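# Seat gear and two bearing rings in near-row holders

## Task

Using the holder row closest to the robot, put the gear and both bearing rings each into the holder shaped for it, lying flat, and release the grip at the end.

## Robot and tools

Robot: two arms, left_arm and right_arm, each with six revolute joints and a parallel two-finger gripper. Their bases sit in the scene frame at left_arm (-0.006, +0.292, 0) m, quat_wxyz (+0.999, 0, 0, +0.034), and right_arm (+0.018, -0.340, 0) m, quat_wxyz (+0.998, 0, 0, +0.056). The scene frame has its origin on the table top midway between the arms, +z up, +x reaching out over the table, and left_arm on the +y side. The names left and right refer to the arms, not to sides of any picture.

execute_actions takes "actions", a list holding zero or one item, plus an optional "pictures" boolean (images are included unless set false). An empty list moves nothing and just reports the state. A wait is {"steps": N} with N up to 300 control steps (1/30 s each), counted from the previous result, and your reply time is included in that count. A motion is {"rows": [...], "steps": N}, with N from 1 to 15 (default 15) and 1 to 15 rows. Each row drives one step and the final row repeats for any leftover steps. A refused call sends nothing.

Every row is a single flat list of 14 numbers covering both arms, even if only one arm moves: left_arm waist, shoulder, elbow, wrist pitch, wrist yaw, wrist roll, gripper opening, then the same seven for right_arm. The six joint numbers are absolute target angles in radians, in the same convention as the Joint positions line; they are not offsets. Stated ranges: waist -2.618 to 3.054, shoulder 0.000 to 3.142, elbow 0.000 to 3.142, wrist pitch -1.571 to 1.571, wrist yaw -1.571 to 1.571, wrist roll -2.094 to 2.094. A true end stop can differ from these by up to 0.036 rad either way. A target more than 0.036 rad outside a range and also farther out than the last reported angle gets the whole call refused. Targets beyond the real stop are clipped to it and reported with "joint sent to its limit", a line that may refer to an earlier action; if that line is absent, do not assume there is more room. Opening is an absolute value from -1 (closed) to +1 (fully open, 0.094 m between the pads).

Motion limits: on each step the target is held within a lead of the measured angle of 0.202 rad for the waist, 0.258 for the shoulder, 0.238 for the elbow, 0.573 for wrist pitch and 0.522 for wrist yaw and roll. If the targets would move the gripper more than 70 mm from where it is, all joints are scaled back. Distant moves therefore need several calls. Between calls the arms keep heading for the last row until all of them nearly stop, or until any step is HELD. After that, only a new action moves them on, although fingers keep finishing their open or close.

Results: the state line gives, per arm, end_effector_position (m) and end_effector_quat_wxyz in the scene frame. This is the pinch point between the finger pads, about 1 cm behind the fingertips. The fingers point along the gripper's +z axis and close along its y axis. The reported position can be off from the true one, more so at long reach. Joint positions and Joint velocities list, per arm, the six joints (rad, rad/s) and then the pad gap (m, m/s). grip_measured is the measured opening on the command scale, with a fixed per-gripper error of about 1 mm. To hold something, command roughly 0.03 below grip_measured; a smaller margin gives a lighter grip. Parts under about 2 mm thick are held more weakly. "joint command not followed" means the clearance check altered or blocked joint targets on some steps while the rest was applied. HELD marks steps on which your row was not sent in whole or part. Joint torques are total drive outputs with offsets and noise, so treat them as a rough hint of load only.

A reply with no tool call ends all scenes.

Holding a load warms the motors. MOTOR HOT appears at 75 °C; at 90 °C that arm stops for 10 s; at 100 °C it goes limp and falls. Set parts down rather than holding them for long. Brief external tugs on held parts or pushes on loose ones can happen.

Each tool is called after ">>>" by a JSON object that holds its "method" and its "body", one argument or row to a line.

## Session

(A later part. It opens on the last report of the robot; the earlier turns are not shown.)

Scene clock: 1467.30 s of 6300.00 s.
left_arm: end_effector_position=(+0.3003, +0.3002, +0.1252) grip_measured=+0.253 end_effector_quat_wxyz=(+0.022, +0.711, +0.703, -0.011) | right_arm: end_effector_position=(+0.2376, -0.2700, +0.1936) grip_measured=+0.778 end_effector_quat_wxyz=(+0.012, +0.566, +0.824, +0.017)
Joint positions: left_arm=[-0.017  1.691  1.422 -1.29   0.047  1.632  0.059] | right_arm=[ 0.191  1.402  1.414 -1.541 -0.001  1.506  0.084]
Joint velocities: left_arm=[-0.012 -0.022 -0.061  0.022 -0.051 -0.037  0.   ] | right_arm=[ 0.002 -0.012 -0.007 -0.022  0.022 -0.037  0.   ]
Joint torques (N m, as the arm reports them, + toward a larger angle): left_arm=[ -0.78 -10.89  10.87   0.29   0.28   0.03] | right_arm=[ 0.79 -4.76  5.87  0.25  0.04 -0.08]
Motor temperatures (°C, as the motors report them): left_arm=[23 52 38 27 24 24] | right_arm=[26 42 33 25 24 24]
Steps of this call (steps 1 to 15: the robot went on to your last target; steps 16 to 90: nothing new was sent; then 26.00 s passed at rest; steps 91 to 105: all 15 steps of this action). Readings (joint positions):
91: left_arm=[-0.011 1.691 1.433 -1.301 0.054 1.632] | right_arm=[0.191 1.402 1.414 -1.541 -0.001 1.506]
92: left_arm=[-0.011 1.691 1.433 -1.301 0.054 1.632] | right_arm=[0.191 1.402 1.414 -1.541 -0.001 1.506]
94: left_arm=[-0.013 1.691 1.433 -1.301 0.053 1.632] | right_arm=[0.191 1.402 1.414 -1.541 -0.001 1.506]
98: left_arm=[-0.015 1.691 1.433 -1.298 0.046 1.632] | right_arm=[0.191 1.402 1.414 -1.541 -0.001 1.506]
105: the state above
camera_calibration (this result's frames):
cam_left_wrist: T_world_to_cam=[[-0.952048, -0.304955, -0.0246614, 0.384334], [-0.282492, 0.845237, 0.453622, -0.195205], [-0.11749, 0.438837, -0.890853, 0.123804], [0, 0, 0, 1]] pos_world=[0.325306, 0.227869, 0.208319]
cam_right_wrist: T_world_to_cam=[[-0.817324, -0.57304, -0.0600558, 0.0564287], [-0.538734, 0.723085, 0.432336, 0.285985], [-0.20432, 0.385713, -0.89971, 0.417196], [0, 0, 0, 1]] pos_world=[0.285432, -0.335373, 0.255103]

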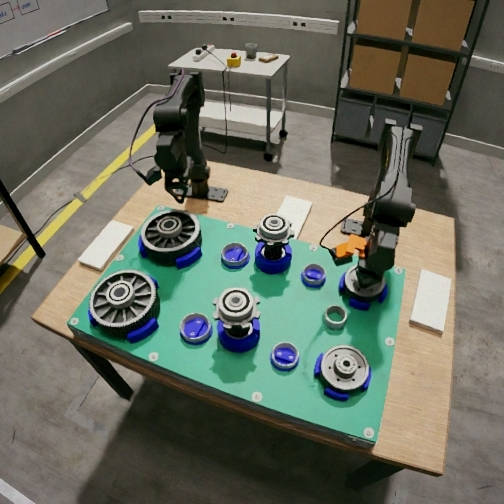

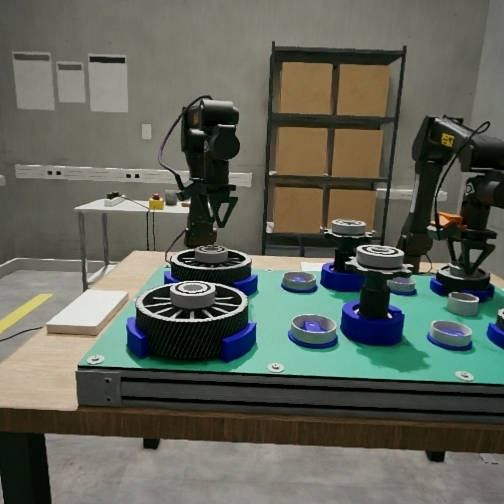

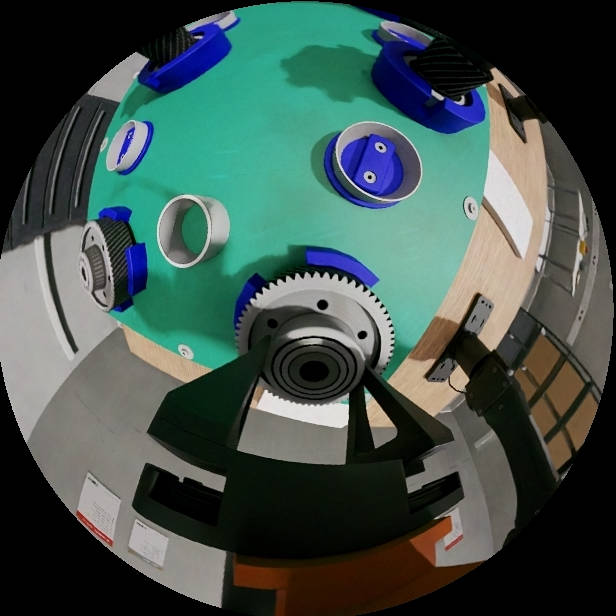

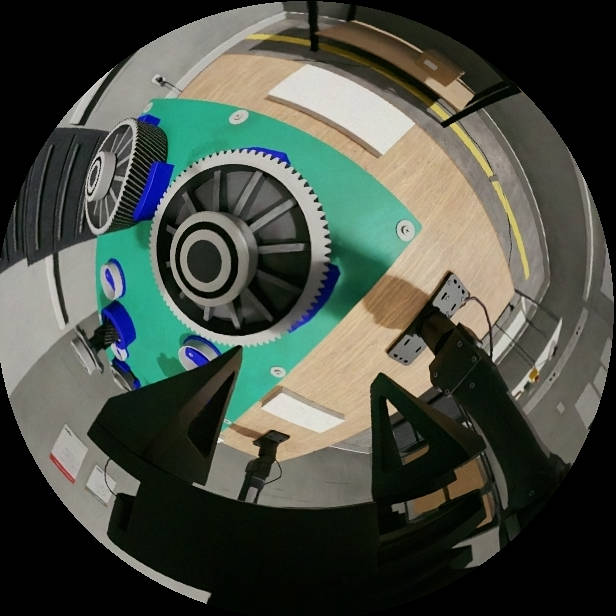

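It's going in. Continue lowering.

>>> {"method": "execute_actions", "body": {
  "actions": [
    {"rows": [[-0.021,1.632,1.459,-1.281,0.075,1.64,0.22,0.2,1.40,1.40,-1.54,0,1.5,0.78],[-0.021,1.632,1.456,-1.279,0.075,1.64,0.22,0.2,1.40,1.40,-1.54,0,1.5,0.78],[-0.021,1.632,1.453,-1.276,0.075,1.64,0.22,0.2,1.40,1.40,-1.54,0,1.5,0.78],[-0.021,1.632,1.45,-1.273,0.075,1.64,0.22,0.2,1.40,1.40,-1.54,0,1.5,0.78],[-0.021,1.632,1.447,-1.27,0.075,1.64,0.22,0.2,1.40,1.40,-1.54,0,1.5,0.78],[-0.021,1.632,1.444,-1.267,0.075,1.64,0.22,0.2,1.40,1.40,-1.54,0,1.5,0.78],[-0.021,1.632,1.441,-1.264,0.075,1.64,0.22,0.2,1.40,1.40,-1.54,0,1.5,0.78],[-0.021,1.632,1.438,-1.261,0.075,1.64,0.22,0.2,1.40,1.40,-1.54,0,1.5,0.78],[-0.021,1.632,1.435,-1.258,0.075,1.64,0.22,0.2,1.40,1.40,-1.54,0,1.5,0.78],[-0.021,1.632,1.432,-1.255,0.075,1.64,0.22,0.2,1.40,1.40,-1.54,0,1.5,0.78],[-0.021,1.632,1.429,-1.252,0.075,1.64,0.22,0.2,1.40,1.40,-1.54,0,1.5,0.78]], "steps": 15}
  ]
}}

>>> {"method": "zoom_image", "body": {
  "camera": "cam_low",
  "region": [420, 240, 504, 310]
}}

Scene clock: 1484.43 s of 6300.00 s.
left_arm: end_effector_position=(+0.3008, +0.3010, +0.1217) grip_measured=+0.253 end_effector_quat_wxyz=(+0.021, +0.711, +0.703, -0.009) | right_arm: end_effector_position=(+0.2376, -0.2700, +0.1936) grip_measured=+0.778 end_effector_quat_wxyz=(+0.012, +0.566, +0.824, +0.017)
Joint positions: left_arm=[-0.017  1.691  1.409 -1.273  0.043  1.633  0.059] | right_arm=[ 0.191  1.402  1.414 -1.541 -0.001  1.506  0.084]
Joint velocities: left_arm=[-0.002 -0.012  0.002 -0.051  0.022 -0.037 -0.001] | right_arm=[-0.002 -0.007  0.012  0.037  0.007  0.022  0.001]
Joint torques (N m, as the arm reports them, + toward a larger angle): left_arm=[ -0.46 -10.84   9.05   0.45   0.28   0.04] | right_arm=[ 0.69 -4.9   5.76  0.21  0.05 -0.05]
Motor temperatures (°C, as the motors report them): left_arm=[23 52 39 27 24 24] | right_arm=[26 42 33 25 24 24]
Steps of this call (steps 1 to 15: the robot went on to your last target; steps 16 to 90: nothing new was sent; then 13.63 s passed at rest; steps 91 to 105: all 15 steps of this action). Readings (joint positions):
91: left_arm=[-0.017 1.691 1.420 -1.286 0.047 1.633] | right_arm=[0.191 1.402 1.414 -1.541 -0.001 1.506]
92: left_arm=[-0.017 1.691 1.420 -1.286 0.047 1.633] | right_arm=[0.191 1.402 1.414 -1.541 -0.001 1.506]
94: left_arm=[-0.017 1.691 1.419 -1.285 0.047 1.633] | right_arm=[0.191 1.402 1.414 -1.541 -0.001 1.506]
98: left_arm=[-0.017 1.691 1.409 -1.276 0.042 1.633] | right_arm=[0.191 1.402 1.414 -1.541 -0.001 1.506]
105: the state above
camera_calibration (this result's frames):
cam_left_wrist: T_world_to_cam=[[-0.952301, -0.303804, -0.0287374, 0.385279], [-0.282888, 0.843558, 0.456491, -0.193838], [-0.114442, 0.442846, -0.889264, 0.118111], [0, 0, 0, 1]] pos_world=[0.325584, 0.228258, 0.204589]
cam_right_wrist: T_world_to_cam=[[-0.817324, -0.57304, -0.0600558, 0.0564287], [-0.538734, 0.723085, 0.432336, 0.285985], [-0.20432, 0.385713, -0.89971, 0.417196], [0, 0, 0, 1]] pos_world=[0.285432, -0.335373, 0.255103]

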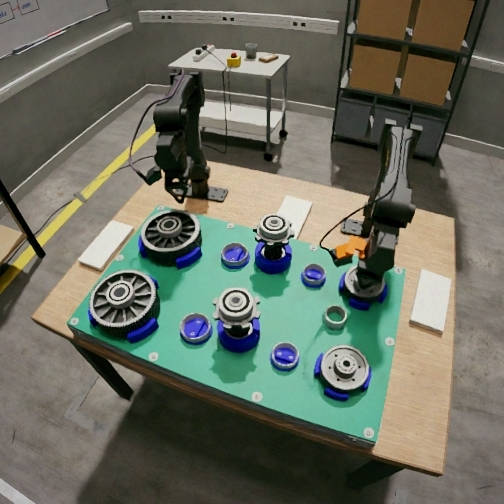

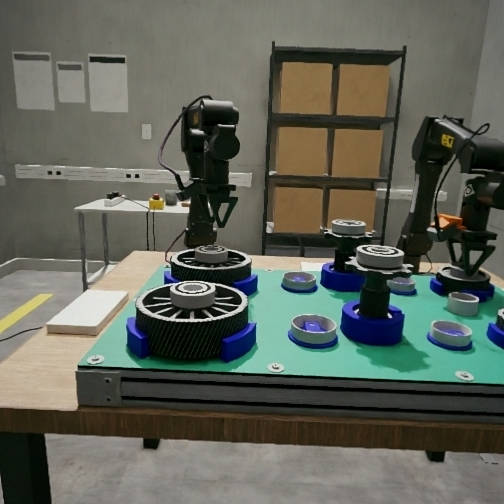

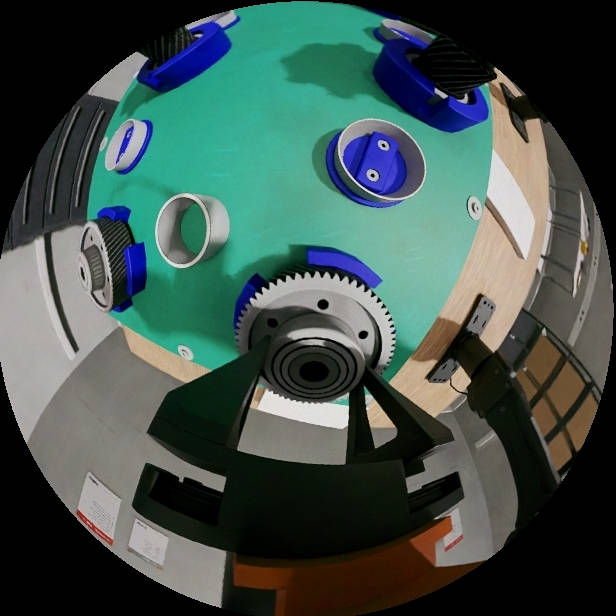

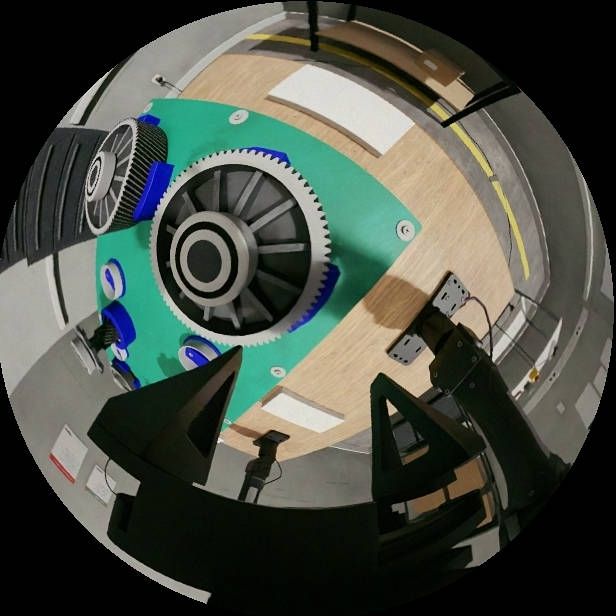

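Region (420, 240, 504, 310) of cam_low's 504x504 image, scaled by 6.000, with more detail than that image has.

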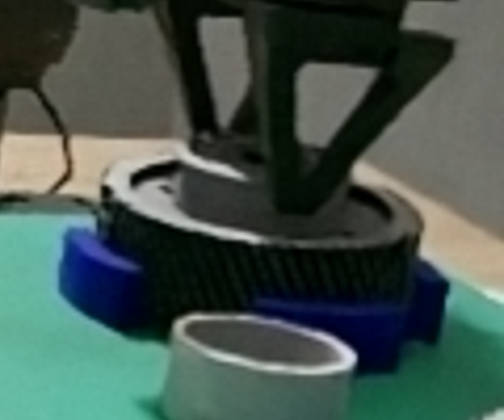

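>>> {"method": "execute_actions", "body": {
  "actions": [
    {"rows": [[-0.019,1.638,1.427,-1.258,0.07,1.635,0.22,0.2,1.40,1.40,-1.54,0,1.5,0.78],[-0.018,1.644,1.425,-1.263,0.064,1.635,0.22,0.2,1.40,1.40,-1.54,0,1.5,0.78],[-0.017,1.65,1.423,-1.268,0.058,1.635,0.22,0.2,1.40,1.40,-1.54,0,1.5,0.78],[-0.017,1.656,1.42,-1.272,0.052,1.635,0.22,0.2,1.40,1.40,-1.54,0,1.5,0.78],[-0.017,1.662,1.417,-1.273,0.047,1.635,0.22,0.2,1.40,1.40,-1.54,0,1.5,0.78],[-0.017,1.668,1.414,-1.273,0.045,1.635,0.22,0.2,1.40,1.40,-1.54,0,1.5,0.78],[-0.017,1.673,1.411,-1.273,0.045,1.635,0.225,0.2,1.40,1.40,-1.54,0,1.5,0.78],[-0.017,1.677,1.409,-1.273,0.045,1.635,0.232,0.2,1.40,1.40,-1.54,0,1.5,0.78],[-0.017,1.68,1.408,-1.273,0.045,1.635,0.24,0.2,1.40,1.40,-1.54,0,1.5,0.78],[-0.017,1.68,1.408,-1.273,0.045,1.635,0.248,0.2,1.40,1.40,-1.54,0,1.5,0.78],[-0.017,1.68,1.408,-1.273,0.045,1.635,0.256,0.2,1.40,1.40,-1.54,0,1.5,0.78],[-0.017,1.68,1.408,-1.273,0.045,1.635,0.265,0.2,1.40,1.40,-1.54,0,1.5,0.78],[-0.017,1.68,1.408,-1.273,0.045,1.635,0.28,0.2,1.40,1.40,-1.54,0,1.5,0.78],[-0.017,1.68,1.408,-1.273,0.045,1.635,0.30,0.2,1.40,1.40,-1.54,0,1.5,0.78],[-0.017,1.68,1.408,-1.273,0.045,1.635,0.33,0.2,1.40,1.40,-1.54,0,1.5,0.78]], "steps": 15}
  ],
  "pictures": false
}}

>>> {"method": "execute_actions", "body": {
  "actions": [
    {"rows": [[-0.017,1.68,1.408,-1.273,0.045,1.635,0.37,0.2,1.40,1.40,-1.54,0,1.5,0.78],[-0.017,1.68,1.408,-1.273,0.045,1.635,0.41,0.2,1.40,1.40,-1.54,0,1.5,0.78],[-0.017,1.68,1.408,-1.273,0.045,1.635,0.45,0.2,1.40,1.40,-1.54,0,1.5,0.78],[-0.017,1.68,1.408,-1.273,0.045,1.635,0.49,0.2,1.40,1.40,-1.54,0,1.5,0.78],[-0.017,1.68,1.43,-1.285,0.045,1.635,0.5,0.2,1.40,1.40,-1.54,0,1.5,0.78],[-0.017,1.68,1.45,-1.305,0.045,1.635,0.5,0.2,1.40,1.40,-1.54,0,1.5,0.78],[-0.017,1.68,1.47,-1.325,0.045,1.635,0.5,0.2,1.40,1.40,-1.54,0,1.5,0.78],[-0.017,1.68,1.49,-1.35,0.045,1.635,0.5,0.2,1.40,1.40,-1.54,0,1.5,0.78],[-0.017,1.68,1.51,-1.375,0.045,1.635,0.5,0.2,1.40,1.40,-1.54,0,1.5,0.78],[-0.017,1.675,1.53,-1.40,0.045,1.635,0.5,0.2,1.40,1.40,-1.54,0,1.5,0.78],[-0.017,1.67,1.55,-1.425,0.045,1.635,0.5,0.2,1.40,1.40,-1.54,0,1.5,0.78],[-0.017,1.66,1.57,-1.45,0.045,1.635,0.5,0.2,1.40,1.40,-1.54,0,1.5,0.78],[-0.017,1.65,1.59,-1.475,0.045,1.635,0.5,0.2,1.40,1.40,-1.54,0,1.5,0.78],[-0.017,1.64,1.60,-1.50,0.045,1.635,0.5,0.2,1.40,1.40,-1.54,0,1.5,0.78],[-0.017,1.63,1.61,-1.52,0.045,1.635,0.5,0.2,1.40,1.40,-1.54,0,1.5,0.78]], "steps": 15}
  ],
  "pictures": false
}}

>>> {"method": "execute_actions", "body": {
  "actions": [
    {"steps": 15}
  ]
}}

>>> {"method": "zoom_image", "body": {
  "camera": "cam_low",
  "region": [270, 220, 504, 370]
}}

Scene clock: 1523.60 s of 6300.00 s.
left_arm: end_effector_position=(+0.2985, +0.3031, +0.1197) grip_measured=+0.316 end_effector_quat_wxyz=(+0.013, +0.711, +0.703, -0.008) | right_arm: end_effector_position=(+0.2376, -0.2700, +0.1936) grip_measured=+0.778 end_effector_quat_wxyz=(+0.012, +0.566, +0.824, +0.017)
Joint positions: left_arm=[-0.017  1.693  1.403 -1.276  0.03   1.633  0.062] | right_arm=[ 0.191  1.402  1.414 -1.541 -0.001  1.506  0.084]
Joint velocities: left_arm=[-0.002  0.007  0.022  0.007 -0.037  0.022  0.025] | right_arm=[-0.007 -0.012  0.002  0.037  0.007 -0.037  0.   ]
Joint torques (N m, as the arm reports them, + toward a larger angle): left_arm=[-0.08 -7.43  7.59  0.28  0.1   0.  ] | right_arm=[ 0.7  -4.77  5.83  0.23  0.04 -0.09]
Motor temperatures (°C, as the motors report them): left_arm=[23 53 37 27 24 24] | right_arm=[26 41 33 25 24 24]
Steps of this call (steps 1 to 15: the robot went on to your last target; steps 16 to 90: nothing new was sent; then 35.67 s passed at rest; steps 91 to 105: all 15 steps of this action). Readings (joint positions):
91: left_arm=[-0.017 1.691 1.408 -1.273 0.043 1.633] | right_arm=[0.191 1.402 1.414 -1.541 -0.001 1.506]
92: left_arm=[-0.017 1.691 1.406 -1.272 0.042 1.633] | right_arm=[0.191 1.402 1.414 -1.541 -0.001 1.506]
94: left_arm=[-0.017 1.691 1.405 -1.271 0.040 1.633] | right_arm=[0.191 1.402 1.414 -1.541 -0.001 1.506]
98: left_arm=[-0.017 1.691 1.403 -1.269 0.036 1.633] | right_arm=[0.191 1.402 1.414 -1.541 -0.001 1.506]
105: the state above

Scene clock: 1524.10 s of 6300.00 s.
left_arm: end_effector_position=(+0.3032, +0.3033, +0.1653) grip_measured=+0.498 end_effector_quat_wxyz=(+0.028, +0.711, +0.702, +0.009) | right_arm: end_effector_position=(+0.2376, -0.2700, +0.1936) grip_measured=+0.778 end_effector_quat_wxyz=(+0.012, +0.566, +0.824, +0.017)
Joint positions: left_arm=[-0.017  1.673  1.56  -1.406  0.03   1.633  0.07 ] | right_arm=[ 0.191  1.402  1.414 -1.541 -0.001  1.506  0.084]
Joint velocities: left_arm=[-0.012 -0.271  0.422 -0.505 -0.022 -0.007  0.   ] | right_arm=[ 0.002 -0.002  0.012 -0.066 -0.022 -0.081 -0.   ]
Joint torques (N m, as the arm reports them, + toward a larger angle): left_arm=[-0.11 -8.24  9.52  0.12  0.08 -0.02] | right_arm=[ 0.62 -4.78  5.72  0.23  0.03 -0.09]
Motor temperatures (°C, as the motors report them): left_arm=[23 53 37 27 24 24] | right_arm=[26 41 33 25 24 24]
Steps of this call (steps 1 to 15: all 15 steps of this action). Readings (joint positions):
1: left_arm=[-0.017 1.692 1.403 -1.275 0.030 1.633] | right_arm=[0.191 1.402 1.414 -1.541 -0.001 1.506]
2: left_arm=[-0.017 1.692 1.403 -1.274 0.030 1.633] | right_arm=[0.191 1.402 1.414 -1.541 -0.001 1.506]
4: left_arm=[-0.017 1.692 1.403 -1.274 0.030 1.633] | right_arm=[0.191 1.402 1.414 -1.541 -0.001 1.506]
8: left_arm=[-0.017 1.692 1.424 -1.295 0.030 1.633] | right_arm=[0.191 1.402 1.414 -1.541 -0.001 1.506]
15: the state above

Scene clock: 1524.60 s of 6300.00 s.
left_arm: end_effector_position=(+0.2833, +0.3023, +0.1831) grip_measured=+0.498 end_effector_quat_wxyz=(+0.019, +0.711, +0.703, -0.001) | right_arm: end_effector_position=(+0.2376, -0.2700, +0.1936) grip_measured=+0.778 end_effector_quat_wxyz=(+0.012, +0.566, +0.824, +0.017)
Joint positions: left_arm=[-0.017  1.634  1.59  -1.503  0.03   1.633  0.07 ] | right_arm=[ 0.191  1.402  1.414 -1.541 -0.001  1.506  0.084]
Joint velocities: left_arm=[-0.007 -0.007 -0.002 -0.022  0.007 -0.007  0.   ] | right_arm=[-0.007 -0.042 -0.002 -0.022  0.022 -0.037 -0.001]
Joint torques (N m, as the arm reports them, + toward a larger angle): left_arm=[-0.07 -6.07  8.81  0.19  0.08  0.01] | right_arm=[ 0.64 -4.74  5.87  0.2   0.03 -0.07]
Motor temperatures (°C, as the motors report them): left_arm=[23 53 37 27 24 24] | right_arm=[26 41 33 25 24 24]
Steps of this call (steps 1 to 15: the robot went on to your last target). Readings (joint positions):
1: left_arm=[-0.017 1.663 1.572 -1.424 0.030 1.633] | right_arm=[0.191 1.402 1.414 -1.541 -0.001 1.506]
2: left_arm=[-0.017 1.653 1.580 -1.439 0.030 1.633] | right_arm=[0.191 1.402 1.414 -1.541 -0.001 1.506]
4: left_arm=[-0.017 1.637 1.589 -1.464 0.030 1.633] | right_arm=[0.191 1.402 1.414 -1.541 -0.001 1.506]
8: left_arm=[-0.017 1.634 1.590 -1.492 0.030 1.633] | right_arm=[0.191 1.402 1.414 -1.541 -0.001 1.506]
15: the state above
camera_calibration (this result's frames):
cam_left_wrist: T_world_to_cam=[[-0.95193, -0.303586, -0.0407951, 0.372748], [-0.287015, 0.837483, 0.465022, -0.226522], [-0.107009, 0.454377, -0.884359, 0.16358], [0, 0, 0, 1]] pos_world=[0.307319, 0.228542, 0.265208]
cam_right_wrist: T_world_to_cam=[[-0.817324, -0.57304, -0.0600558, 0.0564287], [-0.538734, 0.723085, 0.432336, 0.285985], [-0.20432, 0.385713, -0.89971, 0.417196], [0, 0, 0, 1]] pos_world=[0.285432, -0.335373, 0.255103]

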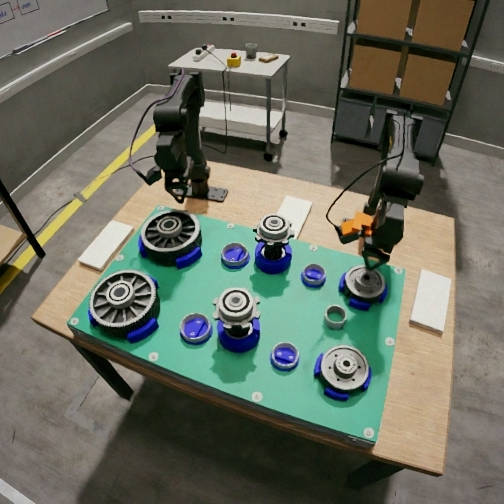

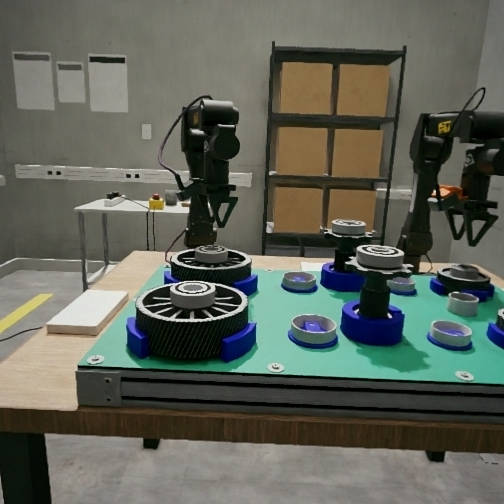

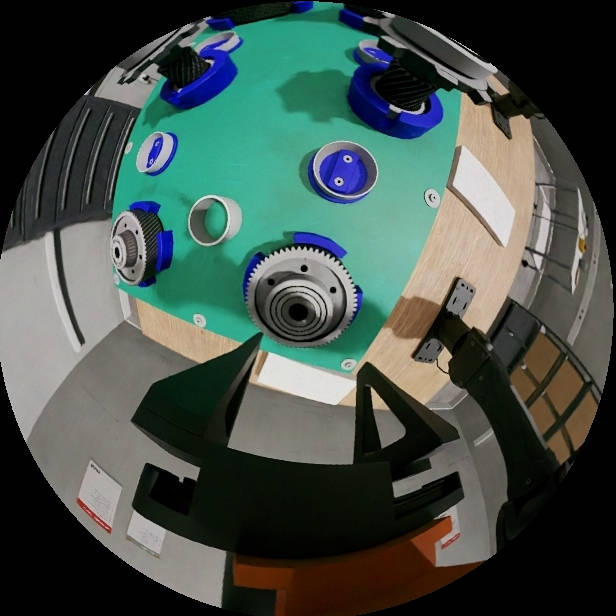

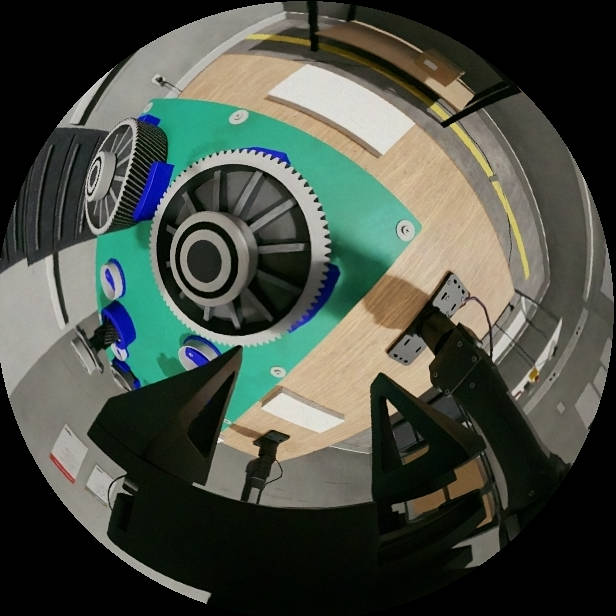

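Region (270, 220, 504, 370) of cam_low's 504x504 image, scaled by 2.154, with more detail than that image has; it fills the top 323 rows of this view, and the rest is white.

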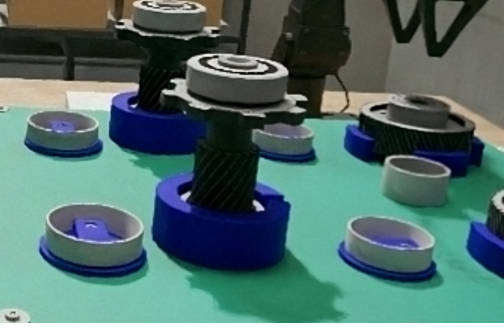

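All three parts are seated flat.

>>> {"method": "finished_scene", "body": {
  "scene": 2
}}

The scene is finished: the task was done.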